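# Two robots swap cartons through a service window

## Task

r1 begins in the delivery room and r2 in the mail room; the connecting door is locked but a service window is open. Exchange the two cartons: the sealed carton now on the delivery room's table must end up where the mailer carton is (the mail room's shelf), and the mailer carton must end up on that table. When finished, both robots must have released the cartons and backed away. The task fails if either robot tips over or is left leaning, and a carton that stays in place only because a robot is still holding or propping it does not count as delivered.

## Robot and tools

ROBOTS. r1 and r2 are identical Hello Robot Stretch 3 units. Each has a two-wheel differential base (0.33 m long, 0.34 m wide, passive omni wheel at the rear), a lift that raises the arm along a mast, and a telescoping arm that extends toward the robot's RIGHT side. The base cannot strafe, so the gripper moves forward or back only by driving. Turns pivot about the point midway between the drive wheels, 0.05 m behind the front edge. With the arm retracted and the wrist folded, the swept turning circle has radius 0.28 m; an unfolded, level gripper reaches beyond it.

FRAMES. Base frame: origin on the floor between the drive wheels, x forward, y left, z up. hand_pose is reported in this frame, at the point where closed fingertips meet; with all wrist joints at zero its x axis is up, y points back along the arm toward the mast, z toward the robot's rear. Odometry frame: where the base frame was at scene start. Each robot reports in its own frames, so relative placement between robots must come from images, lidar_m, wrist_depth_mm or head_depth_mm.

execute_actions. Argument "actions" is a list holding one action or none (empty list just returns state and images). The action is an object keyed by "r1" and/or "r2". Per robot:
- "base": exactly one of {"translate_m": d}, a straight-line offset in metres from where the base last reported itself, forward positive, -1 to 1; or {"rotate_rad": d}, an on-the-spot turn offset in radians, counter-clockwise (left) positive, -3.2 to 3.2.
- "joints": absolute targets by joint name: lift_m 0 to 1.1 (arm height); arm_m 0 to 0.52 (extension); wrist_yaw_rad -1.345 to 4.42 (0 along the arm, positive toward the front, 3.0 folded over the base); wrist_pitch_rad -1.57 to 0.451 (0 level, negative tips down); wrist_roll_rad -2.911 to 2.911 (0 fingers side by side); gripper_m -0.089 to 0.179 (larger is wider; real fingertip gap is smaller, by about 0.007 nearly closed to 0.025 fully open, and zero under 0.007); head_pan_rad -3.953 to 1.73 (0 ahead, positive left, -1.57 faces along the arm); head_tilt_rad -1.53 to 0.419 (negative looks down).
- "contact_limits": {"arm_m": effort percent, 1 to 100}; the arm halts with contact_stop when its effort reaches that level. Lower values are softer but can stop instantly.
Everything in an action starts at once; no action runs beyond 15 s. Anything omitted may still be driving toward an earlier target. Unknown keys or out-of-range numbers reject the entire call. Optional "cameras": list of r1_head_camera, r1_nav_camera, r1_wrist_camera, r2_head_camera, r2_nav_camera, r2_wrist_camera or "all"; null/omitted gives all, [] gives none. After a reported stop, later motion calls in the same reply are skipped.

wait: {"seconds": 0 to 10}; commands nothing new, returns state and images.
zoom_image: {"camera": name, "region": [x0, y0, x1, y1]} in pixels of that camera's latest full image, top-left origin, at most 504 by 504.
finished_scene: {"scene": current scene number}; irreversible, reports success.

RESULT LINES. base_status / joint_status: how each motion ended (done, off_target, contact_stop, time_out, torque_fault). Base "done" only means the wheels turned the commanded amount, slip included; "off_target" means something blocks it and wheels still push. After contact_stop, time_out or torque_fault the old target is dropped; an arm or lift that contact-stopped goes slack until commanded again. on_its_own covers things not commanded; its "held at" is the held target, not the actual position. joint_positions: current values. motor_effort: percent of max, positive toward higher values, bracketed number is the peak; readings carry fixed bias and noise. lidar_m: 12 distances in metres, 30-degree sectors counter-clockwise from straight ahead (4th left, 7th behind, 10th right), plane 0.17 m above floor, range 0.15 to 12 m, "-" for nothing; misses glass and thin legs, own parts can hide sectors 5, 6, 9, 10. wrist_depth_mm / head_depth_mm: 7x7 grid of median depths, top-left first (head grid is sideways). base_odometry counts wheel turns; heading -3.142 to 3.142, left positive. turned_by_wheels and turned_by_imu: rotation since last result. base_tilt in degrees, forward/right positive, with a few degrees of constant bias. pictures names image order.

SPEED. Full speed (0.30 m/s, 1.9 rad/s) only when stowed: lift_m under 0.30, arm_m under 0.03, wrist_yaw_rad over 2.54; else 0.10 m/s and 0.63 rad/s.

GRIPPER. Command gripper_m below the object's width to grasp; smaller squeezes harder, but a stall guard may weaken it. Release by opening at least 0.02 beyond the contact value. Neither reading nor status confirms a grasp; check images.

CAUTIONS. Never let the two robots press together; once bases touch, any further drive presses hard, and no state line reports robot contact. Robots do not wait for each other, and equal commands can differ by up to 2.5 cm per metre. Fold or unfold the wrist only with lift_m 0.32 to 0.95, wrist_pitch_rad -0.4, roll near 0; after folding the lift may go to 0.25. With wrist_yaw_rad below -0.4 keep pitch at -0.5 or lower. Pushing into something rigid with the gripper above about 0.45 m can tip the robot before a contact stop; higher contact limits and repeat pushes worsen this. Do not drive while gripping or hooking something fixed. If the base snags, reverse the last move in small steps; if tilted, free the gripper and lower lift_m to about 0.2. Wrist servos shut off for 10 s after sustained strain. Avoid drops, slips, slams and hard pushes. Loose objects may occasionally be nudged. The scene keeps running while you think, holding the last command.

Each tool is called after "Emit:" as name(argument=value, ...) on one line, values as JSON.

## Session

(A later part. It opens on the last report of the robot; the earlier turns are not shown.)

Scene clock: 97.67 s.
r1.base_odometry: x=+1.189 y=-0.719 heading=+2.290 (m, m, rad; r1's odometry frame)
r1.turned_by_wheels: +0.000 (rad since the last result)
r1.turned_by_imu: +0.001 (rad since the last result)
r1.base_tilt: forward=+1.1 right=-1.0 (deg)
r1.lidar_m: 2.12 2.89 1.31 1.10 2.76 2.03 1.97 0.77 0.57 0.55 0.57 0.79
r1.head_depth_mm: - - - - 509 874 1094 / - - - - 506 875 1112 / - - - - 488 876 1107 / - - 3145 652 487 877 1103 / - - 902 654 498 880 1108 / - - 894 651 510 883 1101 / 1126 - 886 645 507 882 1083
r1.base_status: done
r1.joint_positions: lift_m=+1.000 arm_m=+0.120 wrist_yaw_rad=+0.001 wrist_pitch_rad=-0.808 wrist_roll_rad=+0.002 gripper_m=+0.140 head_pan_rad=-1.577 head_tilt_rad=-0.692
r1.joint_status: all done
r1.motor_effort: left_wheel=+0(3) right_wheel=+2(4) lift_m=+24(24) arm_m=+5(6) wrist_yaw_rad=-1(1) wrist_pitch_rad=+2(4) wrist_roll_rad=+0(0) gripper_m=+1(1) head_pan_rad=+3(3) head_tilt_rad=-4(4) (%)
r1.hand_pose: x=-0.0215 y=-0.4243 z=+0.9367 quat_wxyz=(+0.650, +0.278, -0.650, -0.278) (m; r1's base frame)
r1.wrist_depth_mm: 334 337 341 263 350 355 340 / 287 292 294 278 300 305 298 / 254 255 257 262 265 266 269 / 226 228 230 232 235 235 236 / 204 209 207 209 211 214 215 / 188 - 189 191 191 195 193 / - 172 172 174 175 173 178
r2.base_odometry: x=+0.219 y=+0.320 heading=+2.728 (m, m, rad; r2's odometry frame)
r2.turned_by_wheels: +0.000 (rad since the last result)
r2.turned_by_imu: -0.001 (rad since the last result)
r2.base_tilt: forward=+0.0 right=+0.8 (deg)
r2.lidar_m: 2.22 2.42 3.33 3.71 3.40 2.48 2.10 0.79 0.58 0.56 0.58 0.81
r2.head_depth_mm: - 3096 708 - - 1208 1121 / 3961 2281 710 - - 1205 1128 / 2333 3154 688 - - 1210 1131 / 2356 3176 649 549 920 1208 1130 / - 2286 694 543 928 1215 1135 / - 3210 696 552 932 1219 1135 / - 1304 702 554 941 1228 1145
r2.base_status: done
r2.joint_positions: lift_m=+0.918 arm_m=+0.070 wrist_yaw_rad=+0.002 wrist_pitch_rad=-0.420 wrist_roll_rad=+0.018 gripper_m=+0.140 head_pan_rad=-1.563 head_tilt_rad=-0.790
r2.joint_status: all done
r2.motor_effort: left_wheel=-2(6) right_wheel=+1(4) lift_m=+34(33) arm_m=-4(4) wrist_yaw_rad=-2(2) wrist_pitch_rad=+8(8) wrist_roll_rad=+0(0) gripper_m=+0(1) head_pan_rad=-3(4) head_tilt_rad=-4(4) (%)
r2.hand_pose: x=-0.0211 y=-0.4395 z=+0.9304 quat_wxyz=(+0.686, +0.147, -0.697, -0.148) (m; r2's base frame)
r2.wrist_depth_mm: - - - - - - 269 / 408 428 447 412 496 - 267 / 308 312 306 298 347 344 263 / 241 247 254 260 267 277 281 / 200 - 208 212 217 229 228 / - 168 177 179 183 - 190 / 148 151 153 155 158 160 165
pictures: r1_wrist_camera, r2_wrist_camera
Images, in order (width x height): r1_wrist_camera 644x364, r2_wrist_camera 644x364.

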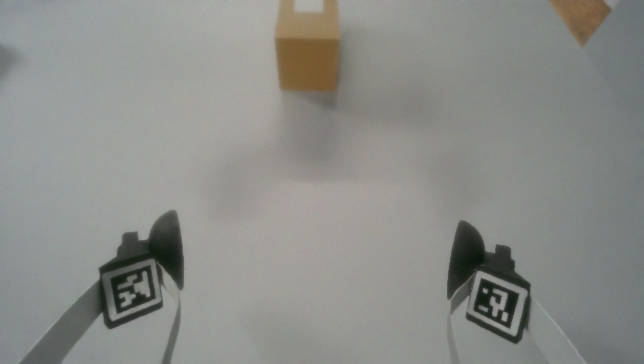

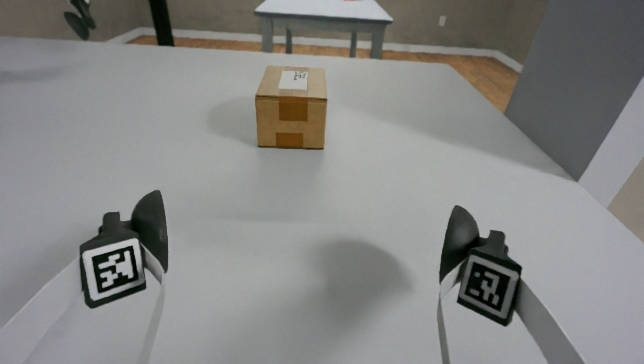

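Emit:
execute_actions(actions=[{"r1":{"base":{"translate_m":0.014},"joints":{"arm_m":0.365,"lift_m":0.988}},"r2":{"base":{"translate_m":0.02},"joints":{"lift_m":0.908,"arm_m":0.265}}}], cameras=["r1_wrist_camera","r2_wrist_camera"])

Scene clock: 102.00 s.
r1.base_odometry: x=+1.180 y=-0.709 heading=+2.290 (m, m, rad; r1's odometry frame)
r1.turned_by_wheels: +0.000 (rad since the last result)
r1.turned_by_imu: +0.001 (rad since the last result)
r1.base_tilt: forward=+1.1 right=-1.0 (deg)
r1.lidar_m: 2.12 2.89 1.30 1.10 2.78 2.05 1.98 0.77 0.57 0.55 0.57 0.79
r1.head_depth_mm: - - - 672 525 875 1103 / - - 880 671 521 874 1104 / - - 872 663 519 877 1089 / - - 3147 648 515 877 1098 / - - 906 650 514 878 1097 / - - 894 649 511 883 1090 / 1114 - 886 646 507 884 1086
r1.base_status: done
r1.joint_positions: lift_m=+0.988 arm_m=+0.365 wrist_yaw_rad=+0.001 wrist_pitch_rad=-0.809 wrist_roll_rad=+0.002 gripper_m=+0.140 head_pan_rad=-1.577 head_tilt_rad=-0.692
r1.joint_status: all done
r1.motor_effort: left_wheel=+1(4) right_wheel=+3(8) lift_m=+17(18) arm_m=+5(5) wrist_yaw_rad=-1(1) wrist_pitch_rad=+3(3) wrist_roll_rad=+0(0) gripper_m=+1(1) head_pan_rad=+4(3) head_tilt_rad=-3(3) (%)
r1.hand_pose: x=-0.0215 y=-0.6691 z=+0.9249 quat_wxyz=(+0.650, +0.278, -0.650, -0.279) (m; r1's base frame)
r1.wrist_depth_mm: 312 764 - - - - - / 271 271 275 276 281 284 285 / 238 240 242 243 247 248 250 / 212 214 211 156 218 220 223 / 192 195 190 139 197 200 201 / 177 - 170 127 179 181 181 / - 161 156 116 164 162 166
r2.base_odometry: x=+0.201 y=+0.328 heading=+2.728 (m, m, rad; r2's odometry frame)
r2.turned_by_wheels: +0.000 (rad since the last result)
r2.turned_by_imu: -0.001 (rad since the last result)
r2.base_tilt: forward=+0.0 right=+0.9 (deg)
r2.lidar_m: 2.21 2.41 3.32 3.72 3.44 2.50 2.10 0.80 0.58 0.56 0.58 0.80
r2.head_depth_mm: - 3365 - 527 901 1204 1127 / 2558 3449 - 544 910 1204 1129 / 2356 3518 - 545 916 1204 1131 / 2359 3175 666 548 921 1210 1134 / - 2247 693 550 928 1212 1138 / - 1307 698 552 934 1222 1137 / - 3197 675 553 937 1232 1139
r2.base_status: done
r2.joint_positions: lift_m=+0.908 arm_m=+0.265 wrist_yaw_rad=+0.002 wrist_pitch_rad=-0.420 wrist_roll_rad=+0.018 gripper_m=+0.140 head_pan_rad=-1.563 head_tilt_rad=-0.790
r2.joint_status: all done
r2.motor_effort: left_wheel=-2(4) right_wheel=+1(6) lift_m=+33(33) arm_m=+4(6) wrist_yaw_rad=-3(2) wrist_pitch_rad=+8(8) wrist_roll_rad=+0(0) gripper_m=+1(0) head_pan_rad=-4(3) head_tilt_rad=-4(4) (%)
r2.hand_pose: x=-0.0211 y=-0.6338 z=+0.9205 quat_wxyz=(+0.686, +0.147, -0.697, -0.148) (m; r2's base frame)
r2.wrist_depth_mm: - - - - - - - / 383 400 - - - - - / 282 290 299 309 322 336 - / 223 231 223 154 248 255 264 / 186 - 135 126 199 212 212 / - 157 110 110 163 - 177 / 137 140 129 122 144 148 153
pictures: r1_wrist_camera, r2_wrist_camera
Images, in order (width x height): r1_wrist_camera 644x364, r2_wrist_camera 644x364.

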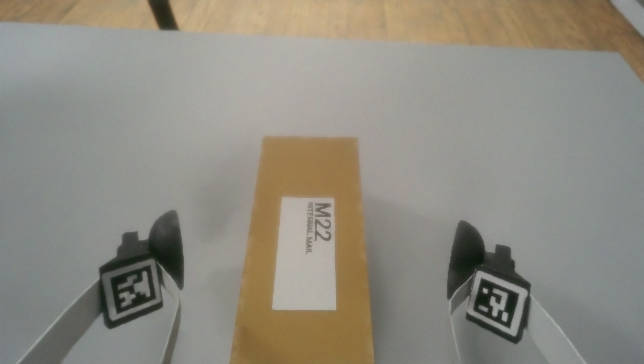

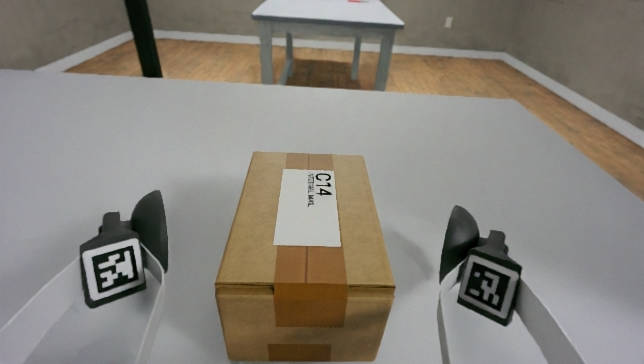

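Emit:
execute_actions(actions=[{"r1":{"joints":{"gripper_m":0.01,"lift_m":0.982}},"r2":{"joints":{"gripper_m":0.036}}}], cameras=[])

Emit:
execute_actions(actions=[{"r1":{"joints":{"lift_m":1.015}},"r2":{"joints":{"lift_m":0.938}}}], cameras=["r1_wrist_camera","r2_wrist_camera"])

Emit:
execute_actions(actions=[{"r1":{"joints":{"arm_m":0.06}},"r2":{"joints":{"arm_m":0.0,"wrist_yaw_rad":0.3}}}], cameras=[])

Emit:
execute_actions(actions=[{"r1":{"base":{"translate_m":-0.26}},"r2":{"base":{"rotate_rad":1.64},"joints":{"wrist_yaw_rad":2.6}}}], cameras=[])

Emit:
execute_actions(actions=[{"r1":{"base":{"rotate_rad":1.56}},"r2":{"base":{"translate_m":0.25},"joints":{"lift_m":0.62}}}], cameras=["r1_wrist_camera","r2_wrist_camera"])

Emit:
execute_actions(actions=[{"r1":{"base":{"translate_m":0.4},"joints":{"lift_m":0.9}},"r2":{"base":{"translate_m":0.3},"joints":{"lift_m":0.29}}}], cameras=[])

Scene clock: 107.23 s.
r1.base_odometry: x=+1.180 y=-0.709 heading=+2.290 (m, m, rad; r1's odometry frame)
r1.turned_by_wheels: +0.000 (rad since the last result)
r1.turned_by_imu: +0.001 (rad since the last result)
r1.base_tilt: forward=+1.1 right=-1.1 (deg)
r1.lidar_m: 2.12 2.89 1.30 1.10 2.79 2.05 1.98 0.77 0.57 0.55 0.57 0.79
r1.head_depth_mm: - - - 668 524 871 1106 / - - 881 670 522 872 1099 / - - 875 663 519 879 1105 / - - 3139 652 516 878 1106 / - - 901 656 513 882 1096 / - - 891 650 510 882 1095 / 1118 - 886 645 507 880 1093
r1.base_status: not commanded
r1.joint_positions: lift_m=+0.982 arm_m=+0.365 wrist_yaw_rad=+0.001 wrist_pitch_rad=-0.806 wrist_roll_rad=+0.002 gripper_m=+0.011 head_pan_rad=-1.577 head_tilt_rad=-0.692
r1.joint_status: all done
r1.motor_effort: left_wheel=+1(1) right_wheel=+0(3) lift_m=+17(19) arm_m=+5(4) wrist_yaw_rad=-1(1) wrist_pitch_rad=+2(3) wrist_roll_rad=+0(0) gripper_m=-17(93) head_pan_rad=+3(3) head_tilt_rad=-1(3) (%)
r1.hand_pose: x=-0.0215 y=-0.6697 z=+0.9194 quat_wxyz=(+0.650, +0.277, -0.651, -0.278) (m; r1's base frame)
r1.wrist_depth_mm: 305 736 - - - - - / 263 267 270 269 275 277 279 / 232 233 238 237 240 243 244 / 208 208 210 149 213 214 217 / 186 187 162 134 195 193 194 / 170 171 124 122 147 175 176 / 156 156 155 112 158 161 161
r2.base_odometry: x=+0.201 y=+0.328 heading=+2.728 (m, m, rad; r2's odometry frame)
r2.turned_by_wheels: +0.000 (rad since the last result)
r2.turned_by_imu: -0.001 (rad since the last result)
r2.base_tilt: forward=+0.1 right=+0.9 (deg)
r2.lidar_m: 2.22 2.41 3.32 3.72 3.41 2.50 2.10 0.79 0.58 0.56 0.59 0.80
r2.head_depth_mm: - 3387 - 526 903 1199 1125 / 2569 3444 - 544 910 1200 1128 / 2342 3478 - 546 915 1206 1133 / 2353 3184 668 548 921 1208 1130 / - 2253 696 550 928 1211 1134 / - 1311 697 551 933 1220 1141 / - 3183 700 553 938 1234 1140
r2.base_status: not commanded
r2.joint_positions: lift_m=+0.908 arm_m=+0.265 wrist_yaw_rad=+0.002 wrist_pitch_rad=-0.420 wrist_roll_rad=+0.018 gripper_m=+0.038 head_pan_rad=-1.563 head_tilt_rad=-0.790
r2.joint_status: all done
r2.motor_effort: left_wheel=-2(2) right_wheel=+1(2) lift_m=+33(34) arm_m=+4(4) wrist_yaw_rad=-2(3) wrist_pitch_rad=+8(8) wrist_roll_rad=-1(0) gripper_m=-2(95) head_pan_rad=-4(4) head_tilt_rad=-5(4) (%)
r2.hand_pose: x=-0.0211 y=-0.6338 z=+0.9205 quat_wxyz=(+0.686, +0.147, -0.697, -0.148) (m; r2's base frame)
r2.wrist_depth_mm: - - - - - - - / 384 396 - - - - - / 282 292 300 312 323 334 - / 224 230 225 155 251 256 264 / 186 189 125 127 203 206 212 / 158 156 109 110 112 175 177 / - 139 125 122 147 150 152
pictures: none
No camera images: the call's "cameras" was empty. Leave "cameras" out to get every camera's image.

Scene clock: 108.33 s.
r1.base_odometry: x=+1.180 y=-0.709 heading=+2.290 (m, m, rad; r1's odometry frame)
r1.turned_by_wheels: +0.000 (rad since the last result)
r1.turned_by_imu: +0.000 (rad since the last result)
r1.base_tilt: forward=+1.1 right=-1.0 (deg)
r1.lidar_m: 2.12 2.88 1.30 1.10 2.79 2.05 1.98 0.77 0.57 0.55 0.57 0.79
r1.head_depth_mm: - - 2939 672 525 872 1099 / - - 3063 669 521 874 1098 / - - 872 666 518 877 1105 / - - 861 636 514 880 1107 / - - 898 656 512 881 1099 / - - 898 648 510 883 1100 / 1102 - 885 646 507 888 1087
r1.base_status: not commanded
r1.joint_positions: lift_m=+1.015 arm_m=+0.365 wrist_yaw_rad=+0.001 wrist_pitch_rad=-0.815 wrist_roll_rad=+0.002 gripper_m=+0.011 head_pan_rad=-1.577 head_tilt_rad=-0.692
r1.joint_status: all done
r1.motor_effort: left_wheel=+1(1) right_wheel=+1(2) lift_m=+24(26) arm_m=+4(4) wrist_yaw_rad=-1(2) wrist_pitch_rad=+6(6) wrist_roll_rad=+0(0) gripper_m=-17(18) head_pan_rad=+3(3) head_tilt_rad=-2(3) (%)
r1.hand_pose: x=-0.0214 y=-0.6679 z=+0.9505 quat_wxyz=(+0.649, +0.280, -0.649, -0.281) (m; r1's base frame)
r1.wrist_depth_mm: - - - - - - - / 303 309 309 316 318 321 - / 269 267 274 275 278 279 282 / 241 242 243 160 249 250 252 / 218 218 220 139 229 225 229 / 198 199 127 124 199 205 206 / 182 184 181 112 187 188 189
r2.base_odometry: x=+0.201 y=+0.328 heading=+2.728 (m, m, rad; r2's odometry frame)
r2.turned_by_wheels: +0.000 (rad since the last result)
r2.turned_by_imu: +0.000 (rad since the last result)
r2.base_tilt: forward=+0.0 right=+0.9 (deg)
r2.lidar_m: 2.21 2.41 3.31 3.71 3.43 2.50 2.10 0.80 0.59 0.56 0.58 0.80
r2.head_depth_mm: - - 657 541 904 1200 1126 / 2543 - 626 544 908 1203 1127 / 2323 - - 546 915 1210 1132 / 2353 3122 666 548 919 1208 1133 / - 2258 693 549 926 1214 1137 / - 1307 698 553 934 1219 1141 / - 3221 701 554 940 1229 1136
r2.base_status: not commanded
r2.joint_positions: lift_m=+0.938 arm_m=+0.265 wrist_yaw_rad=+0.002 wrist_pitch_rad=-0.424 wrist_roll_rad=+0.018 gripper_m=+0.040 head_pan_rad=-1.563 head_tilt_rad=-0.790
r2.joint_status: all done
r2.motor_effort: left_wheel=-2(2) right_wheel=+1(2) lift_m=+44(46) arm_m=+4(4) wrist_yaw_rad=-2(2) wrist_pitch_rad=+10(10) wrist_roll_rad=+0(0) gripper_m=-19(20) head_pan_rad=-3(3) head_tilt_rad=-4(5) (%)
r2.hand_pose: x=-0.0211 y=-0.6333 z=+0.9491 quat_wxyz=(+0.685, +0.148, -0.697, -0.150) (m; r2's base frame)
r2.wrist_depth_mm: - - - - - - - / - - - - - - - / 337 345 361 372 385 425 - / 266 273 284 290 300 307 - / 222 228 136 138 250 249 255 / 191 188 109 110 114 210 214 / - 168 116 115 175 182 183
pictures: r1_wrist_camera, r2_wrist_camera
Images, in order (width x height): r1_wrist_camera 644x364, r2_wrist_camera 644x364.

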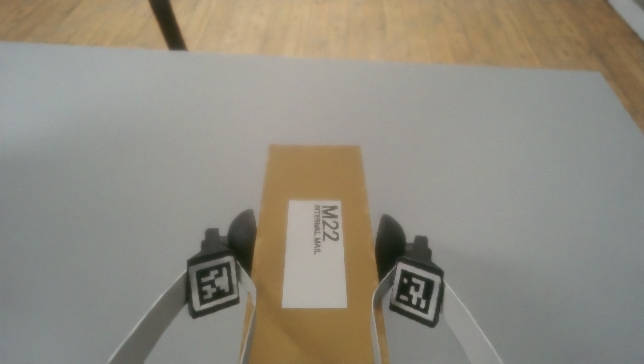

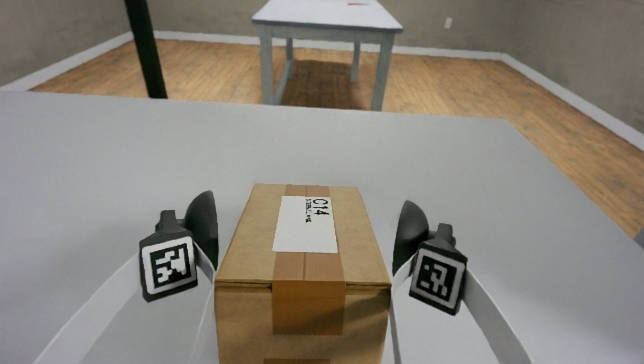

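Scene clock: 111.80 s.
r1.base_odometry: x=+1.180 y=-0.709 heading=+2.290 (m, m, rad; r1's odometry frame)
r1.turned_by_wheels: +0.000 (rad since the last result)
r1.turned_by_imu: +0.001 (rad since the last result)
r1.base_tilt: forward=+1.1 right=-1.0 (deg)
r1.lidar_m: 2.12 2.89 1.30 1.10 2.79 2.05 1.98 0.77 0.57 0.55 0.57 0.78
r1.head_depth_mm: - - - - - 890 1101 / - - - - - 877 1103 / - - - - - 924 1102 / - - 3159 612 - 904 1105 / - - 899 655 512 882 1093 / - - 893 650 510 881 1090 / 1079 1189 843 647 507 885 1088
r1.base_status: not commanded
r1.joint_positions: lift_m=+1.015 arm_m=+0.060 wrist_yaw_rad=+0.001 wrist_pitch_rad=-0.816 wrist_roll_rad=+0.002 gripper_m=+0.011 head_pan_rad=-1.577 head_tilt_rad=-0.692
r1.joint_status: all done
r1.motor_effort: left_wheel=+1(1) right_wheel=+2(2) lift_m=+25(24) arm_m=-5(6) wrist_yaw_rad=-1(1) wrist_pitch_rad=+5(6) wrist_roll_rad=+0(0) gripper_m=-16(16) head_pan_rad=+3(3) head_tilt_rad=-3(3) (%)
r1.hand_pose: x=-0.0215 y=-0.3634 z=+0.9504 quat_wxyz=(+0.649, +0.281, -0.649, -0.281) (m; r1's base frame)
r1.wrist_depth_mm: 352 358 364 369 371 372 333 / 305 311 313 317 321 324 313 / 272 273 274 278 279 282 287 / 242 246 244 160 249 252 253 / 218 220 221 139 230 227 228 / 199 201 126 124 201 207 207 / 927 190 189 113 189 189 190
r2.base_odometry: x=+0.201 y=+0.328 heading=+2.728 (m, m, rad; r2's odometry frame)
r2.turned_by_wheels: +0.000 (rad since the last result)
r2.turned_by_imu: +0.000 (rad since the last result)
r2.base_tilt: forward=+0.0 right=+0.8 (deg)
r2.lidar_m: 2.22 2.41 3.31 3.73 3.42 2.49 2.10 0.79 0.58 0.56 0.58 0.80
r2.head_depth_mm: - 3120 683 584 - - 1106 / 2554 2227 684 560 - - 1106 / 2333 3160 688 563 - - 1112 / 2364 3035 691 600 - 1225 1132 / - 2260 694 568 961 1215 1133 / - 1306 696 553 930 1222 1134 / 1147 863 702 553 939 1234 1140
r2.base_status: not commanded
r2.joint_positions: lift_m=+0.938 arm_m=+0.000 wrist_yaw_rad=+0.298 wrist_pitch_rad=-0.425 wrist_roll_rad=+0.018 gripper_m=+0.040 head_pan_rad=-1.563 head_tilt_rad=-0.790
r2.joint_status: all done
r2.motor_effort: left_wheel=-2(2) right_wheel=+1(0) lift_m=+44(44) arm_m=-4(5) wrist_yaw_rad=+1(4) wrist_pitch_rad=+10(11) wrist_roll_rad=+0(1) gripper_m=-21(20) head_pan_rad=-4(3) head_tilt_rad=-5(4) (%)
r2.hand_pose: x=+0.0441 y=-0.3590 z=+0.9489 quat_wxyz=(+0.700, +0.250, -0.667, -0.047) (m; r2's base frame)
r2.wrist_depth_mm: - - 644 - - - - / 457 472 495 522 549 579 - / 337 347 360 376 387 402 418 / 269 274 284 290 299 309 318 / 224 228 136 137 250 249 256 / 849 204 110 110 114 211 214 / - 867 116 115 176 182 183
pictures: none
No camera images: the call's "cameras" was empty. Leave "cameras" out to get every camera's image.

Scene clock: 115.33 s.
r1.base_odometry: x=+1.351 y=-0.905 heading=+2.290 (m, m, rad; r1's odometry frame)
r1.turned_by_wheels: +0.000 (rad since the last result)
r1.turned_by_imu: +0.001 (rad since the last result)
r1.base_tilt: forward=+1.1 right=-1.0 (deg)
r1.lidar_m: 2.10 3.15 1.15 1.27 2.42 1.78 1.72 0.77 0.56 0.55 0.57 0.78
r1.head_depth_mm: 430 463 - - - 888 1098 / 429 471 - - - 872 1095 / 442 487 - - - 913 1104 / - - 3187 611 - 899 1104 / - - 909 654 512 877 1095 / - - 890 649 511 874 1086 / - - 887 643 507 881 1094
r1.base_status: done
r1.joint_positions: lift_m=+1.015 arm_m=+0.060 wrist_yaw_rad=+0.001 wrist_pitch_rad=-0.816 wrist_roll_rad=+0.002 gripper_m=+0.011 head_pan_rad=-1.577 head_tilt_rad=-0.692
r1.joint_status: not commanded
r1.motor_effort: left_wheel=+1(3) right_wheel=+2(4) lift_m=+24(24) arm_m=-6(5) wrist_yaw_rad=-1(2) wrist_pitch_rad=+5(6) wrist_roll_rad=+0(0) gripper_m=-17(17) head_pan_rad=+3(3) head_tilt_rad=-4(3) (%)
r1.hand_pose: x=-0.0215 y=-0.3634 z=+0.9504 quat_wxyz=(+0.649, +0.281, -0.649, -0.281) (m; r1's base frame)
r1.wrist_depth_mm: 355 357 364 363 241 244 240 / 307 306 314 314 289 286 280 / 270 273 275 278 344 338 328 / 242 243 244 160 425 415 408 / 219 219 220 140 526 547 528 / 199 202 126 124 677 790 751 / 196 190 186 112 - - -
r2.base_odometry: x=+0.201 y=+0.328 heading=-1.915 (m, m, rad; r2's odometry frame)
r2.turned_by_wheels: +1.640 (rad since the last result)
r2.turned_by_imu: +1.648 (rad since the last result)
r2.base_tilt: forward=+0.0 right=+0.9 (deg)
r2.lidar_m: 3.71 3.22 2.46 1.68 0.75 0.58 0.56 0.60 0.86 2.32 2.46 3.51
r2.head_depth_mm: 1954 2182 2144 1939 - 1250 1123 / 1995 2264 2319 1887 - 1242 1130 / 2009 2293 2301 1857 - - - / 2036 2330 2330 1907 - 1303 - / 2044 2363 2336 1852 - 1304 1176 / 2073 2368 2354 1849 1534 1309 1158 / 2086 2409 2377 1864 1546 1312 1143
r2.base_status: done
r2.joint_positions: lift_m=+0.938 arm_m=+0.000 wrist_yaw_rad=+2.597 wrist_pitch_rad=-0.425 wrist_roll_rad=+0.018 gripper_m=+0.040 head_pan_rad=-1.563 head_tilt_rad=-0.790
r2.joint_status: all done
r2.motor_effort: left_wheel=-2(6) right_wheel=+1(5) lift_m=+44(44) arm_m=-4(4) wrist_yaw_rad=+1(3) wrist_pitch_rad=+10(11) wrist_roll_rad=-1(0) gripper_m=-20(21) head_pan_rad=-3(3) head_tilt_rad=-4(5) (%)
r2.hand_pose: x=+0.0946 y=+0.0458 z=+0.9489 quat_wxyz=(+0.330, +0.711, -0.045, +0.619) (m; r2's base frame)
r2.wrist_depth_mm: - - - - - - - / - - - - - - - / - - - - - - - / - - - - - - - / - - 135 137 - - - / - - 110 111 115 - - / - - 115 115 - - -
pictures: none
No camera images: the call's "cameras" was empty. Leave "cameras" out to get every camera's image.

Scene clock: 119.20 s.
r1.base_odometry: x=+1.351 y=-0.905 heading=-2.434 (m, m, rad; r1's odometry frame)
r1.turned_by_wheels: +1.560 (rad since the last result)
r1.turned_by_imu: +1.550 (rad since the last result)
r1.base_tilt: forward=+1.1 right=-1.0 (deg)
r1.lidar_m: 1.28 2.42 1.78 1.72 0.77 0.57 0.55 0.57 0.78 2.14 3.14 1.15
r1.head_depth_mm: 1574 1620 - - - 1363 1198 / 2413 2352 - - - 1402 1190 / 2508 2739 - - - 1347 1188 / 2550 2831 2949 1991 - 1366 1178 / 2506 2792 2948 2142 1682 1396 1173 / 2519 2825 2891 2114 1676 1390 1172 / 2552 2815 2842 2114 1652 1382 1167
r1.base_status: done
r1.joint_positions: lift_m=+1.015 arm_m=+0.060 wrist_yaw_rad=+0.001 wrist_pitch_rad=-0.816 wrist_roll_rad=+0.002 gripper_m=+0.011 head_pan_rad=-1.577 head_tilt_rad=-0.692
r1.joint_status: not commanded
r1.motor_effort: left_wheel=+0(3) right_wheel=+3(9) lift_m=+24(24) arm_m=-6(6) wrist_yaw_rad=-1(1) wrist_pitch_rad=+6(6) wrist_roll_rad=+0(0) gripper_m=-17(16) head_pan_rad=+2(3) head_tilt_rad=-4(2) (%)
r1.hand_pose: x=-0.0215 y=-0.3634 z=+0.9504 quat_wxyz=(+0.649, +0.281, -0.649, -0.281) (m; r1's base frame)
r1.wrist_depth_mm: - - - - - 928 396 / - - - - - 892 350 / - - - - - 884 586 / - - - 159 - 878 594 / - - - 139 - 880 591 / - - 126 124 - 848 582 / 923 968 920 112 - 773 576
r2.base_odometry: x=+0.116 y=+0.093 heading=-1.915 (m, m, rad; r2's odometry frame)
r2.turned_by_wheels: +0.000 (rad since the last result)
r2.turned_by_imu: +0.000 (rad since the last result)
r2.base_tilt: forward=+0.0 right=+0.9 (deg)
r2.lidar_m: 3.47 3.19 2.45 2.39 1.08 0.82 0.81 0.86 1.25 2.34 2.48 3.56
r2.head_depth_mm: 1975 2254 2292 1824 1513 1289 1166 / 1996 2291 2312 1821 1513 1290 1179 / 2015 2318 2308 1836 1526 1290 - / 2029 2333 2328 1842 1529 1307 - / 2063 2363 2339 1842 1532 1303 1131 / 2100 2411 2370 1853 1537 1310 1138 / 2095 2423 2359 1867 1541 1306 1140
r2.base_status: done
r2.joint_positions: lift_m=+0.620 arm_m=+0.000 wrist_yaw_rad=+2.597 wrist_pitch_rad=-0.426 wrist_roll_rad=+0.018 gripper_m=+0.040 head_pan_rad=-1.563 head_tilt_rad=-0.790
r2.joint_status: all done
r2.motor_effort: left_wheel=-2(3) right_wheel=+1(7) lift_m=+35(39) arm_m=-4(4) wrist_yaw_rad=+2(2) wrist_pitch_rad=+11(11) wrist_roll_rad=+0(0) gripper_m=-20(20) head_pan_rad=-3(4) head_tilt_rad=-4(5) (%)
r2.hand_pose: x=+0.0945 y=+0.0458 z=+0.6311 quat_wxyz=(+0.330, +0.711, -0.045, +0.619) (m; r2's base frame)
r2.wrist_depth_mm: - - - - - - - / - - - - - - - / - - - - - - - / - - - - - - - / 970 - 136 137 - - - / 851 824 110 111 114 940 925 / - 741 116 115 764 804 799
pictures: r1_wrist_camera, r2_wrist_camera
Images, in order (width x height): r1_wrist_camera 644x364, r2_wrist_camera 644x364.

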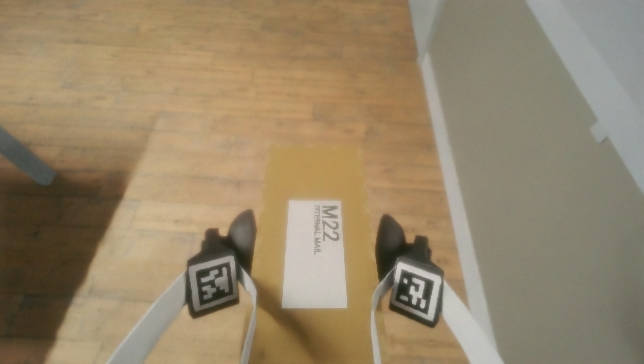

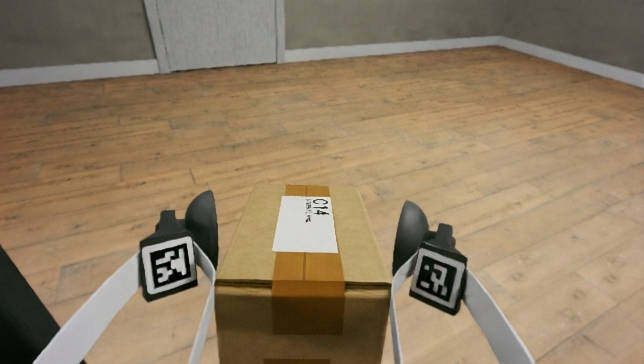

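Scene clock: 124.43 s.
r1.base_odometry: x=+1.047 y=-1.165 heading=-2.434 (m, m, rad; r1's odometry frame)
r1.turned_by_wheels: +0.000 (rad since the last result)
r1.turned_by_imu: +0.002 (rad since the last result)
r1.base_tilt: forward=+1.1 right=-1.1 (deg)
r1.lidar_m: 1.29 2.42 1.78 1.72 1.33 0.98 0.95 0.99 1.36 3.02 1.19 0.77
r1.head_depth_mm: 2500 2648 2644 2214 - - 1141 / 2533 2765 2954 2171 - - 1133 / 2520 2789 2976 2183 1844 - 1142 / 2517 2819 2981 2154 1829 - 1157 / 2562 2823 2951 2160 1671 1362 1177 / 2511 2824 2876 2123 1671 1384 1174 / 2526 2851 2902 2099 1662 1366 1160
r1.base_status: done
r1.joint_positions: lift_m=+0.900 arm_m=+0.060 wrist_yaw_rad=+0.001 wrist_pitch_rad=-0.816 wrist_roll_rad=+0.002 gripper_m=+0.011 head_pan_rad=-1.577 head_tilt_rad=-0.692
r1.joint_status: all done
r1.motor_effort: left_wheel=+0(3) right_wheel=+2(9) lift_m=+18(21) arm_m=-5(6) wrist_yaw_rad=-1(1) wrist_pitch_rad=+6(6) wrist_roll_rad=+0(0) gripper_m=-17(15) head_pan_rad=+3(3) head_tilt_rad=-3(3) (%)
r1.hand_pose: x=-0.0215 y=-0.3633 z=+0.8358 quat_wxyz=(+0.649, +0.281, -0.649, -0.281) (m; r1's base frame)
r1.wrist_depth_mm: - - - - - - - / - - - - - - - / - - - - - - - / - - - 159 - - - / - - - 139 - - - / 906 936 127 124 916 977 936 / 842 856 842 112 862 871 878
r2.base_odometry: x=+0.015 y=-0.189 heading=-1.915 (m, m, rad; r2's odometry frame)
r2.turned_by_wheels: +0.000 (rad since the last result)
r2.turned_by_imu: +0.000 (rad since the last result)
r2.base_tilt: forward=+0.0 right=+0.8 (deg)
r2.lidar_m: 3.18 3.16 2.42 2.37 1.48 1.13 1.11 1.17 1.69 2.35 2.50 3.25
r2.head_depth_mm: 2003 2283 2294 1822 1515 1297 1125 / 2022 2309 2317 1836 1516 1296 1127 / 2030 2354 2322 1840 1525 1293 1129 / 2063 2345 2311 1845 1528 1304 1153 / 2077 2373 2348 1848 1532 1307 1136 / 2106 2420 2364 1855 1538 1309 1139 / 2113 2449 2353 1866 1537 1309 1142
r2.base_status: done
r2.joint_positions: lift_m=+0.290 arm_m=+0.000 wrist_yaw_rad=+2.597 wrist_pitch_rad=-0.426 wrist_roll_rad=+0.018 gripper_m=+0.040 head_pan_rad=-1.563 head_tilt_rad=-0.790
r2.joint_status: all done
r2.motor_effort: left_wheel=-2(8) right_wheel=+1(9) lift_m=+34(35) arm_m=-4(4) wrist_yaw_rad=+1(2) wrist_pitch_rad=+11(11) wrist_roll_rad=+0(0) gripper_m=-20(20) head_pan_rad=-3(4) head_tilt_rad=-5(5) (%)
r2.hand_pose: x=+0.0944 y=+0.0458 z=+0.3011 quat_wxyz=(+0.330, +0.711, -0.045, +0.619) (m; r2's base frame)
r2.wrist_depth_mm: - - - - - - - / - - - - - - - / 839 870 877 927 942 - - / 662 675 699 712 742 765 785 / 556 566 136 137 622 615 629 / 481 - 110 110 115 526 529 / - - 114 115 435 452 457
pictures: none
No camera images: the call's "cameras" was empty. Leave "cameras" out to get every camera's image.

Emit:
execute_actions(actions=[{"r1":{"base":{"translate_m":0.4}},"r2":{"base":{"translate_m":1}}}], cameras=[])

Emit:
execute_actions(actions=[{"r1":{"base":{"translate_m":0.4}},"r2":{"base":{"translate_m":1}}}], cameras=[])

Emit:
execute_actions(actions=[{"r1":{"base":{"translate_m":0.5},"joints":{"arm_m":0.3}},"r2":{"base":{"translate_m":0.38},"joints":{"lift_m":0.82}}}], cameras=[])

Emit:
execute_actions(actions=[{"r1":{"base":{"translate_m":0.35},"joints":{"arm_m":0.45}},"r2":{"base":{"rotate_rad":1.505},"joints":{"wrist_yaw_rad":0.0}}}], cameras=[])

Emit:
execute_actions(actions=[{"r1":{"base":{"translate_m":0.29}},"r2":{"base":{"translate_m":0.07},"joints":{"arm_m":0.26,"lift_m":0.795}}}], cameras=["r1_nav_camera","r2_nav_camera","r1_wrist_camera","r2_wrist_camera"])

Scene clock: 133.17 s.
r1.base_odometry: x=+0.743 y=-1.425 heading=-2.434 (m, m, rad; r1's odometry frame)
r1.turned_by_wheels: +0.000 (rad since the last result)
r1.turned_by_imu: +0.002 (rad since the last result)
r1.base_tilt: forward=+1.0 right=-1.1 (deg)
r1.lidar_m: 1.31 2.40 1.77 1.71 1.79 1.39 1.35 1.40 1.93 3.03 0.44 0.45
r1.head_depth_mm: 2536 2808 2943 2208 - - 1148 / 2495 2817 3014 2190 - - 1147 / 2563 2827 2971 2195 1813 - 1134 / 2532 2817 2978 2139 1789 - 1155 / 2533 2811 2934 2141 1685 1369 1184 / 2555 2788 2930 2052 1574 1394 1174 / 2530 2831 2872 935 1612 1374 1167
r1.base_status: done
r1.joint_positions: lift_m=+0.900 arm_m=+0.060 wrist_yaw_rad=+0.001 wrist_pitch_rad=-0.816 wrist_roll_rad=+0.002 gripper_m=+0.011 head_pan_rad=-1.577 head_tilt_rad=-0.692
r1.joint_status: not commanded
r1.motor_effort: left_wheel=+0(4) right_wheel=+2(8) lift_m=+17(17) arm_m=-4(5) wrist_yaw_rad=-1(1) wrist_pitch_rad=+6(5) wrist_roll_rad=+0(0) gripper_m=-16(17) head_pan_rad=+3(3) head_tilt_rad=-3(2) (%)
r1.hand_pose: x=-0.0215 y=-0.3633 z=+0.8358 quat_wxyz=(+0.649, +0.281, -0.649, -0.281) (m; r1's base frame)
r1.wrist_depth_mm: 390 502 - - - - - / 349 - - - - - - / 335 - - - - - - / - - - 159 - - - / - - - 140 - - - / 924 934 127 124 919 933 966 / 374 652 836 112 891 891 882
r2.base_odometry: x=-0.323 y=-1.131 heading=-1.915 (m, m, rad; r2's odometry frame)
r2.turned_by_wheels: +0.000 (rad since the last result)
r2.turned_by_imu: +0.000 (rad since the last result)
r2.base_tilt: forward=+0.0 right=+0.9 (deg)
r2.lidar_m: 2.20 2.34 2.37 2.31 2.44 2.14 2.10 2.22 2.47 2.43 2.57 2.25
r2.head_depth_mm: 2059 2339 2288 1816 1510 1295 1127 / 2090 2401 2314 1837 1511 1299 1128 / 2105 2417 2307 1853 1520 1301 1128 / 2130 2433 2326 1834 1530 1301 1153 / 2143 2466 2343 1854 1523 1306 1140 / 2172 2509 2356 1861 1539 1312 1138 / 2198 2509 2354 1869 1540 1309 1143
r2.base_status: done
r2.joint_positions: lift_m=+0.290 arm_m=+0.000 wrist_yaw_rad=+2.597 wrist_pitch_rad=-0.426 wrist_roll_rad=+0.018 gripper_m=+0.040 head_pan_rad=-1.563 head_tilt_rad=-0.790
r2.joint_status: not commanded
r2.motor_effort: left_wheel=-2(7) right_wheel=+1(9) lift_m=+34(34) arm_m=-4(4) wrist_yaw_rad=+2(1) wrist_pitch_rad=+11(11) wrist_roll_rad=+0(0) gripper_m=-20(21) head_pan_rad=-3(3) head_tilt_rad=-4(4) (%)
r2.hand_pose: x=+0.0944 y=+0.0458 z=+0.3010 quat_wxyz=(+0.330, +0.711, -0.044, +0.619) (m; r2's base frame)
r2.wrist_depth_mm: - - - - - - - / - - - - - - - / 832 850 887 929 944 - - / 663 684 701 710 728 761 771 / 553 567 136 137 610 619 632 / 478 - 109 110 115 518 529 / - - 114 115 435 451 457
pictures: none
No camera images: the call's "cameras" was empty. Leave "cameras" out to get every camera's image.

Scene clock: 138.40 s.
r1.base_odometry: x=+0.439 y=-1.685 heading=-2.434 (m, m, rad; r1's odometry frame)
r1.turned_by_wheels: +0.000 (rad since the last result)
r1.turned_by_imu: +0.002 (rad since the last result)
r1.base_tilt: forward=+1.1 right=-1.0 (deg)
r1.lidar_m: 1.32 2.40 1.77 1.71 1.77 1.81 1.75 1.82 0.33 0.32 0.34 0.47
r1.head_depth_mm: 2549 2811 2969 2224 - - 1157 / 2505 2789 3026 2193 - - 1142 / 2512 2758 2986 934 754 - 680 / 2535 2817 2997 891 744 - 1131 / 2524 2781 2911 883 694 564 1130 / 2523 2802 2923 877 690 568 1126 / 2519 2856 2900 873 686 565 1123
r1.base_status: done
r1.joint_positions: lift_m=+0.900 arm_m=+0.060 wrist_yaw_rad=+0.001 wrist_pitch_rad=-0.816 wrist_roll_rad=+0.002 gripper_m=+0.011 head_pan_rad=-1.577 head_tilt_rad=-0.692
r1.joint_status: not commanded
r1.motor_effort: left_wheel=+0(4) right_wheel=+2(9) lift_m=+18(18) arm_m=-6(6) wrist_yaw_rad=-1(1) wrist_pitch_rad=+5(6) wrist_roll_rad=+0(0) gripper_m=-16(17) head_pan_rad=+3(3) head_tilt_rad=-4(3) (%)
r1.hand_pose: x=-0.0215 y=-0.3633 z=+0.8358 quat_wxyz=(+0.649, +0.281, -0.649, -0.281) (m; r1's base frame)
r1.wrist_depth_mm: 400 402 402 412 439 - - / 342 341 349 349 365 - - / 300 304 305 307 317 - - / 269 270 272 159 277 - - / 242 244 246 140 254 - - / 221 223 126 125 224 967 954 / 204 205 202 113 209 870 869
r2.base_odometry: x=-0.660 y=-2.072 heading=-1.915 (m, m, rad; r2's odometry frame)
r2.turned_by_wheels: +0.000 (rad since the last result)
r2.turned_by_imu: +0.001 (rad since the last result)
r2.base_tilt: forward=+0.0 right=+0.9 (deg)
r2.lidar_m: 1.21 1.29 1.86 2.25 2.39 3.16 3.08 3.27 2.55 2.50 1.61 1.24
r2.head_depth_mm: 2117 2427 2313 1818 1514 1293 1126 / 2149 2445 2297 1829 1512 1299 1129 / 2158 2490 2315 1834 1520 1296 1128 / 2191 2496 2331 1849 1517 1304 1157 / 2211 2534 2355 1853 1531 1303 1135 / 2237 2560 2355 1848 1535 1312 1135 / 2256 2549 2349 1870 1540 1315 1139
r2.base_status: done
r2.joint_positions: lift_m=+0.290 arm_m=+0.000 wrist_yaw_rad=+2.597 wrist_pitch_rad=-0.426 wrist_roll_rad=+0.018 gripper_m=+0.040 head_pan_rad=-1.563 head_tilt_rad=-0.790
r2.joint_status: not commanded
r2.motor_effort: left_wheel=-2(6) right_wheel=+1(8) lift_m=+34(35) arm_m=-4(4) wrist_yaw_rad=+2(2) wrist_pitch_rad=+11(11) wrist_roll_rad=+0(0) gripper_m=-21(20) head_pan_rad=-3(4) head_tilt_rad=-5(4) (%)
r2.hand_pose: x=+0.0944 y=+0.0458 z=+0.3010 quat_wxyz=(+0.330, +0.711, -0.044, +0.619) (m; r2's base frame)
r2.wrist_depth_mm: - - - - - - 921 / - - - - - - 943 / 829 861 878 932 956 - 952 / 665 683 698 720 744 763 779 / 555 560 136 137 620 616 630 / 478 - 110 110 114 522 531 / - - 114 115 439 452 458
pictures: none
No camera images: the call's "cameras" was empty. Leave "cameras" out to get every camera's image.

Scene clock: 144.57 s.
r1.base_odometry: x=+0.060 y=-2.010 heading=-2.434 (m, m, rad; r1's odometry frame)
r1.turned_by_wheels: +0.000 (rad since the last result)
r1.turned_by_imu: +0.001 (rad since the last result)
r1.base_tilt: forward=+1.1 right=-1.0 (deg)
r1.lidar_m: 2.05 2.14 1.76 1.71 1.77 2.33 2.25 0.47 0.34 0.33 0.35 0.48
r1.head_depth_mm: 2520 2817 2998 - - 572 1151 / 2508 2830 2985 835 706 580 1141 / 2521 2846 - 833 702 577 1139 / 2498 2831 3006 923 655 572 1135 / 2529 2798 2918 888 696 570 1129 / 2515 2843 2903 877 690 569 1120 / 2528 2795 2918 873 687 567 1117
r1.base_status: done
r1.joint_positions: lift_m=+0.900 arm_m=+0.300 wrist_yaw_rad=+0.001 wrist_pitch_rad=-0.816 wrist_roll_rad=+0.002 gripper_m=+0.011 head_pan_rad=-1.577 head_tilt_rad=-0.692
r1.joint_status: all done
r1.motor_effort: left_wheel=+0(4) right_wheel=+2(8) lift_m=+17(18) arm_m=+4(6) wrist_yaw_rad=+0(1) wrist_pitch_rad=+5(6) wrist_roll_rad=+0(0) gripper_m=-16(16) head_pan_rad=+3(3) head_tilt_rad=-2(3) (%)
r1.hand_pose: x=-0.0215 y=-0.6027 z=+0.8357 quat_wxyz=(+0.649, +0.281, -0.649, -0.281) (m; r1's base frame)
r1.wrist_depth_mm: 390 397 399 402 412 417 421 / 336 341 343 350 354 360 362 / 297 305 306 307 309 313 316 / 267 269 270 160 277 278 280 / 241 242 243 140 254 251 253 / 221 220 127 124 221 227 230 / 204 203 203 113 206 210 211
r2.base_odometry: x=-0.789 y=-2.430 heading=-1.915 (m, m, rad; r2's odometry frame)
r2.turned_by_wheels: +0.000 (rad since the last result)
r2.turned_by_imu: +0.000 (rad since the last result)
r2.base_tilt: forward=+0.0 right=+0.8 (deg)
r2.lidar_m: 0.83 0.89 1.28 2.22 2.36 3.40 3.45 3.35 2.58 2.53 1.10 0.85
r2.head_depth_mm: 2152 2465 2301 1823 1514 - 1085 / 2172 2490 2300 1821 1516 - 1105 / 2203 2506 2311 1829 1526 - - / 2199 2544 2338 1845 1546 - 1156 / 2230 2561 2337 1846 1530 1336 1137 / 2235 2466 2274 1857 1533 1311 1139 / 1820 1866 1895 1806 1546 1311 1143
r2.base_status: done
r2.joint_positions: lift_m=+0.820 arm_m=+0.000 wrist_yaw_rad=+2.597 wrist_pitch_rad=-0.427 wrist_roll_rad=+0.018 gripper_m=+0.040 head_pan_rad=-1.563 head_tilt_rad=-0.790
r2.joint_status: all done
r2.motor_effort: left_wheel=-2(6) right_wheel=+1(9) lift_m=+44(45) arm_m=-3(4) wrist_yaw_rad=+1(1) wrist_pitch_rad=+11(11) wrist_roll_rad=+0(0) gripper_m=-20(20) head_pan_rad=-3(4) head_tilt_rad=-4(4) (%)
r2.hand_pose: x=+0.0943 y=+0.0457 z=+0.8305 quat_wxyz=(+0.330, +0.711, -0.044, +0.619) (m; r2's base frame)
r2.wrist_depth_mm: - - - - - 781 631 / - - - - - 790 610 / - - - - - 446 464 / - - - - - 380 352 / - - 135 137 - 917 309 / - - 110 110 115 928 735 / - 937 116 115 989 926 753
pictures: none
No camera images: the call's "cameras" was empty. Leave "cameras" out to get every camera's image.

Scene clock: 149.07 s.
r1.base_odometry: x=-0.206 y=-2.237 heading=-2.434 (m, m, rad; r1's odometry frame)
r1.turned_by_wheels: +0.000 (rad since the last result)
r1.turned_by_imu: +0.000 (rad since the last result)
r1.base_tilt: forward=+1.1 right=-1.0 (deg)
r1.lidar_m: 1.71 1.77 1.76 1.70 1.77 2.44 2.60 0.47 0.35 0.34 0.35 0.48
r1.head_depth_mm: 2482 2828 3023 - - 566 1144 / 2532 2805 - 864 706 578 1141 / 2528 2788 - 902 700 575 1142 / 2568 2843 2977 823 698 574 1128 / 2578 2851 2906 881 690 570 1133 / 2536 2867 2933 875 688 568 1125 / 2564 2872 2873 868 686 564 1121
r1.base_status: done
r1.joint_positions: lift_m=+0.900 arm_m=+0.450 wrist_yaw_rad=+0.001 wrist_pitch_rad=-0.816 wrist_roll_rad=+0.002 gripper_m=+0.011 head_pan_rad=-1.577 head_tilt_rad=-0.692
r1.joint_status: all done
r1.motor_effort: left_wheel=+0(3) right_wheel=+2(9) lift_m=+17(18) arm_m=+5(4) wrist_yaw_rad=-1(1) wrist_pitch_rad=+5(5) wrist_roll_rad=+0(0) gripper_m=-17(16) head_pan_rad=+3(3) head_tilt_rad=-2(2) (%)
r1.hand_pose: x=-0.0215 y=-0.7527 z=+0.8357 quat_wxyz=(+0.649, +0.281, -0.649, -0.281) (m; r1's base frame)
r1.wrist_depth_mm: - - - - - - - / 340 341 344 349 351 358 362 / 298 299 304 306 310 311 314 / 268 267 266 160 276 276 277 / 241 242 242 140 252 250 250 / 219 220 126 124 221 227 229 / 203 204 201 112 206 209 210
r2.base_odometry: x=-0.789 y=-2.430 heading=-0.410 (m, m, rad; r2's odometry frame)
r2.turned_by_wheels: +1.505 (rad since the last result)
r2.turned_by_imu: +1.512 (rad since the last result)
r2.base_tilt: forward=+0.1 right=+0.8 (deg)
r2.lidar_m: 2.22 2.31 3.13 3.46 3.55 2.61 2.53 1.18 0.87 0.83 0.87 1.19
r2.head_depth_mm: 692 793 879 739 644 - - / 693 792 883 740 646 - - / 696 796 887 743 563 - - / 699 796 892 747 619 1292 1132 / 700 802 894 749 651 1307 1133 / 701 804 899 750 653 1311 1136 / 703 806 943 754 654 1314 1140
r2.base_status: done
r2.joint_positions: lift_m=+0.820 arm_m=+0.000 wrist_yaw_rad=+0.003 wrist_pitch_rad=-0.427 wrist_roll_rad=+0.018 gripper_m=+0.040 head_pan_rad=-1.563 head_tilt_rad=-0.790
r2.joint_status: all done
r2.motor_effort: left_wheel=-2(6) right_wheel=+2(7) lift_m=+45(44) arm_m=-4(4) wrist_yaw_rad=-3(4) wrist_pitch_rad=+11(11) wrist_roll_rad=+0(1) gripper_m=-21(21) head_pan_rad=-4(3) head_tilt_rad=-4(5) (%)
r2.hand_pose: x=-0.0208 y=-0.3686 z=+0.8305 quat_wxyz=(+0.685, +0.150, -0.697, -0.150) (m; r2's base frame)
r2.wrist_depth_mm: 534 528 534 531 536 526 531 / 583 534 546 564 559 570 581 / 380 388 403 415 431 452 468 / 300 307 317 324 336 344 351 / 248 255 135 137 277 278 285 / 214 214 110 110 115 235 238 / 899 887 116 115 229 232 231
pictures: none
No camera images: the call's "cameras" was empty. Leave "cameras" out to get every camera's image.

Scene clock: 152.97 s.
r1.base_odometry: x=-0.427 y=-2.426 heading=-2.434 (m, m, rad; r1's odometry frame)
r1.turned_by_wheels: +0.000 (rad since the last result)
r1.turned_by_imu: +0.000 (rad since the last result)
r1.base_tilt: forward=+1.1 right=-1.0 (deg)
r1.lidar_m: 1.41 1.47 1.76 1.70 1.77 2.44 1.26 0.48 0.35 0.34 0.35 1.46
r1.head_depth_mm: 2543 2855 3024 - - 567 1153 / 2538 2789 - 871 705 579 1140 / 2577 2731 - 893 702 576 1140 / 2548 2838 2980 824 698 572 1131 / 2554 2860 2947 882 693 571 1135 / 2548 2809 2897 874 690 568 1109 / 2557 2877 2889 2130 686 567 653
r1.base_status: done
r1.joint_positions: lift_m=+0.900 arm_m=+0.450 wrist_yaw_rad=+0.001 wrist_pitch_rad=-0.816 wrist_roll_rad=+0.002 gripper_m=+0.011 head_pan_rad=-1.577 head_tilt_rad=-0.692
r1.joint_status: not commanded
r1.motor_effort: left_wheel=+1(3) right_wheel=+1(9) lift_m=+17(17) arm_m=+4(3) wrist_yaw_rad=-1(1) wrist_pitch_rad=+6(6) wrist_roll_rad=+0(0) gripper_m=-15(17) head_pan_rad=+3(3) head_tilt_rad=-4(3) (%)
r1.hand_pose: x=-0.0215 y=-0.7527 z=+0.8357 quat_wxyz=(+0.649, +0.281, -0.649, -0.281) (m; r1's base frame)
r1.wrist_depth_mm: - - - - - - - / - 344 346 345 350 355 359 / - 300 301 306 309 310 313 / 273 270 272 159 273 278 281 / 241 242 246 139 252 250 252 / 221 221 127 124 220 228 228 / 203 202 201 113 207 208 210
r2.base_odometry: x=-0.724 y=-2.458 heading=-0.410 (m, m, rad; r2's odometry frame)
r2.turned_by_wheels: +0.000 (rad since the last result)
r2.turned_by_imu: -0.001 (rad since the last result)
r2.base_tilt: forward=+0.0 right=+0.9 (deg)
r2.lidar_m: 2.15 2.24 3.03 3.46 3.59 2.69 2.60 1.18 0.87 0.83 0.87 1.19
r2.head_depth_mm: 690 792 881 760 - - 1125 / 692 793 896 - 645 1292 1127 / 696 796 904 - 647 1301 1130 / 697 799 897 734 649 1297 1130 / 700 800 895 747 652 1306 1134 / 701 805 917 752 652 1310 1139 / 703 805 946 1138 1377 1310 1140
r2.base_status: done
r2.joint_positions: lift_m=+0.795 arm_m=+0.260 wrist_yaw_rad=+0.002 wrist_pitch_rad=-0.427 wrist_roll_rad=+0.018 gripper_m=+0.040 head_pan_rad=-1.563 head_tilt_rad=-0.790
r2.joint_status: all done
r2.motor_effort: left_wheel=-2(4) right_wheel=+1(6) lift_m=+34(36) arm_m=+4(5) wrist_yaw_rad=-2(3) wrist_pitch_rad=+11(11) wrist_roll_rad=+0(0) gripper_m=-20(20) head_pan_rad=-3(3) head_tilt_rad=-3(4) (%)
r2.hand_pose: x=-0.0211 y=-0.6279 z=+0.8059 quat_wxyz=(+0.685, +0.149, -0.697, -0.151) (m; r2's base frame)
r2.wrist_depth_mm: 296 300 298 298 296 298 295 / 327 326 326 325 326 324 322 / 341 333 333 340 343 344 348 / 259 266 271 280 289 295 307 / 215 221 136 137 241 241 246 / 186 183 110 111 114 204 206 / - 163 116 115 170 175 177
pictures: r1_nav_camera (sideways: a quarter turn counterclockwise sets it upright), r1_wrist_camera, r2_nav_camera (sideways: a quarter turn counterclockwise sets it upright), r2_wrist_camera
Images, in order (width x height): r1_nav_camera 672x504, r1_wrist_camera 644x364, r2_nav_camera 672x504, r2_wrist_camera 644x364.

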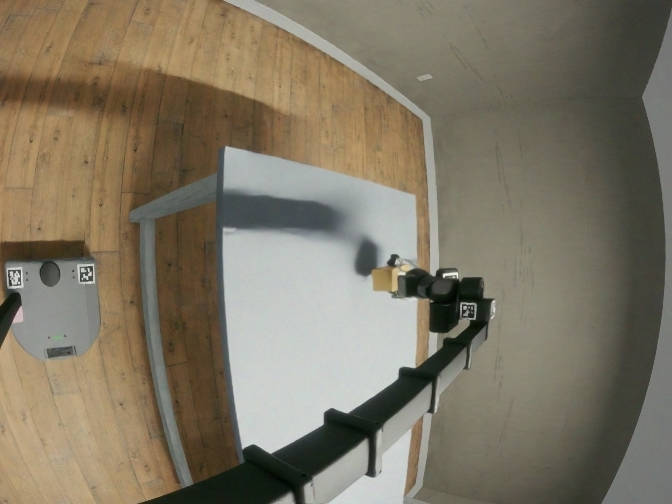

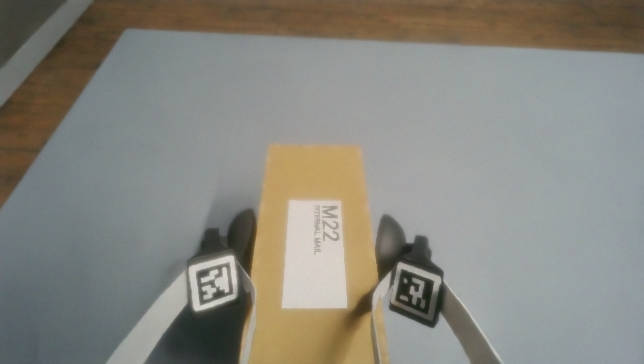

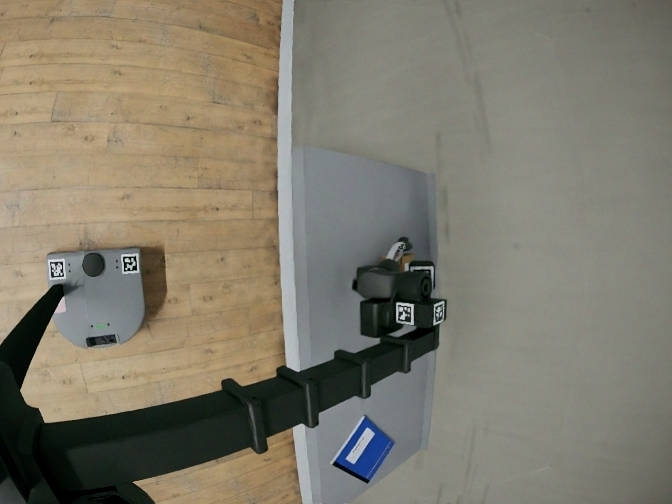

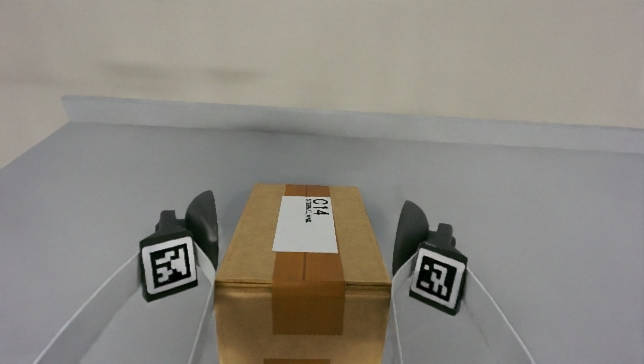

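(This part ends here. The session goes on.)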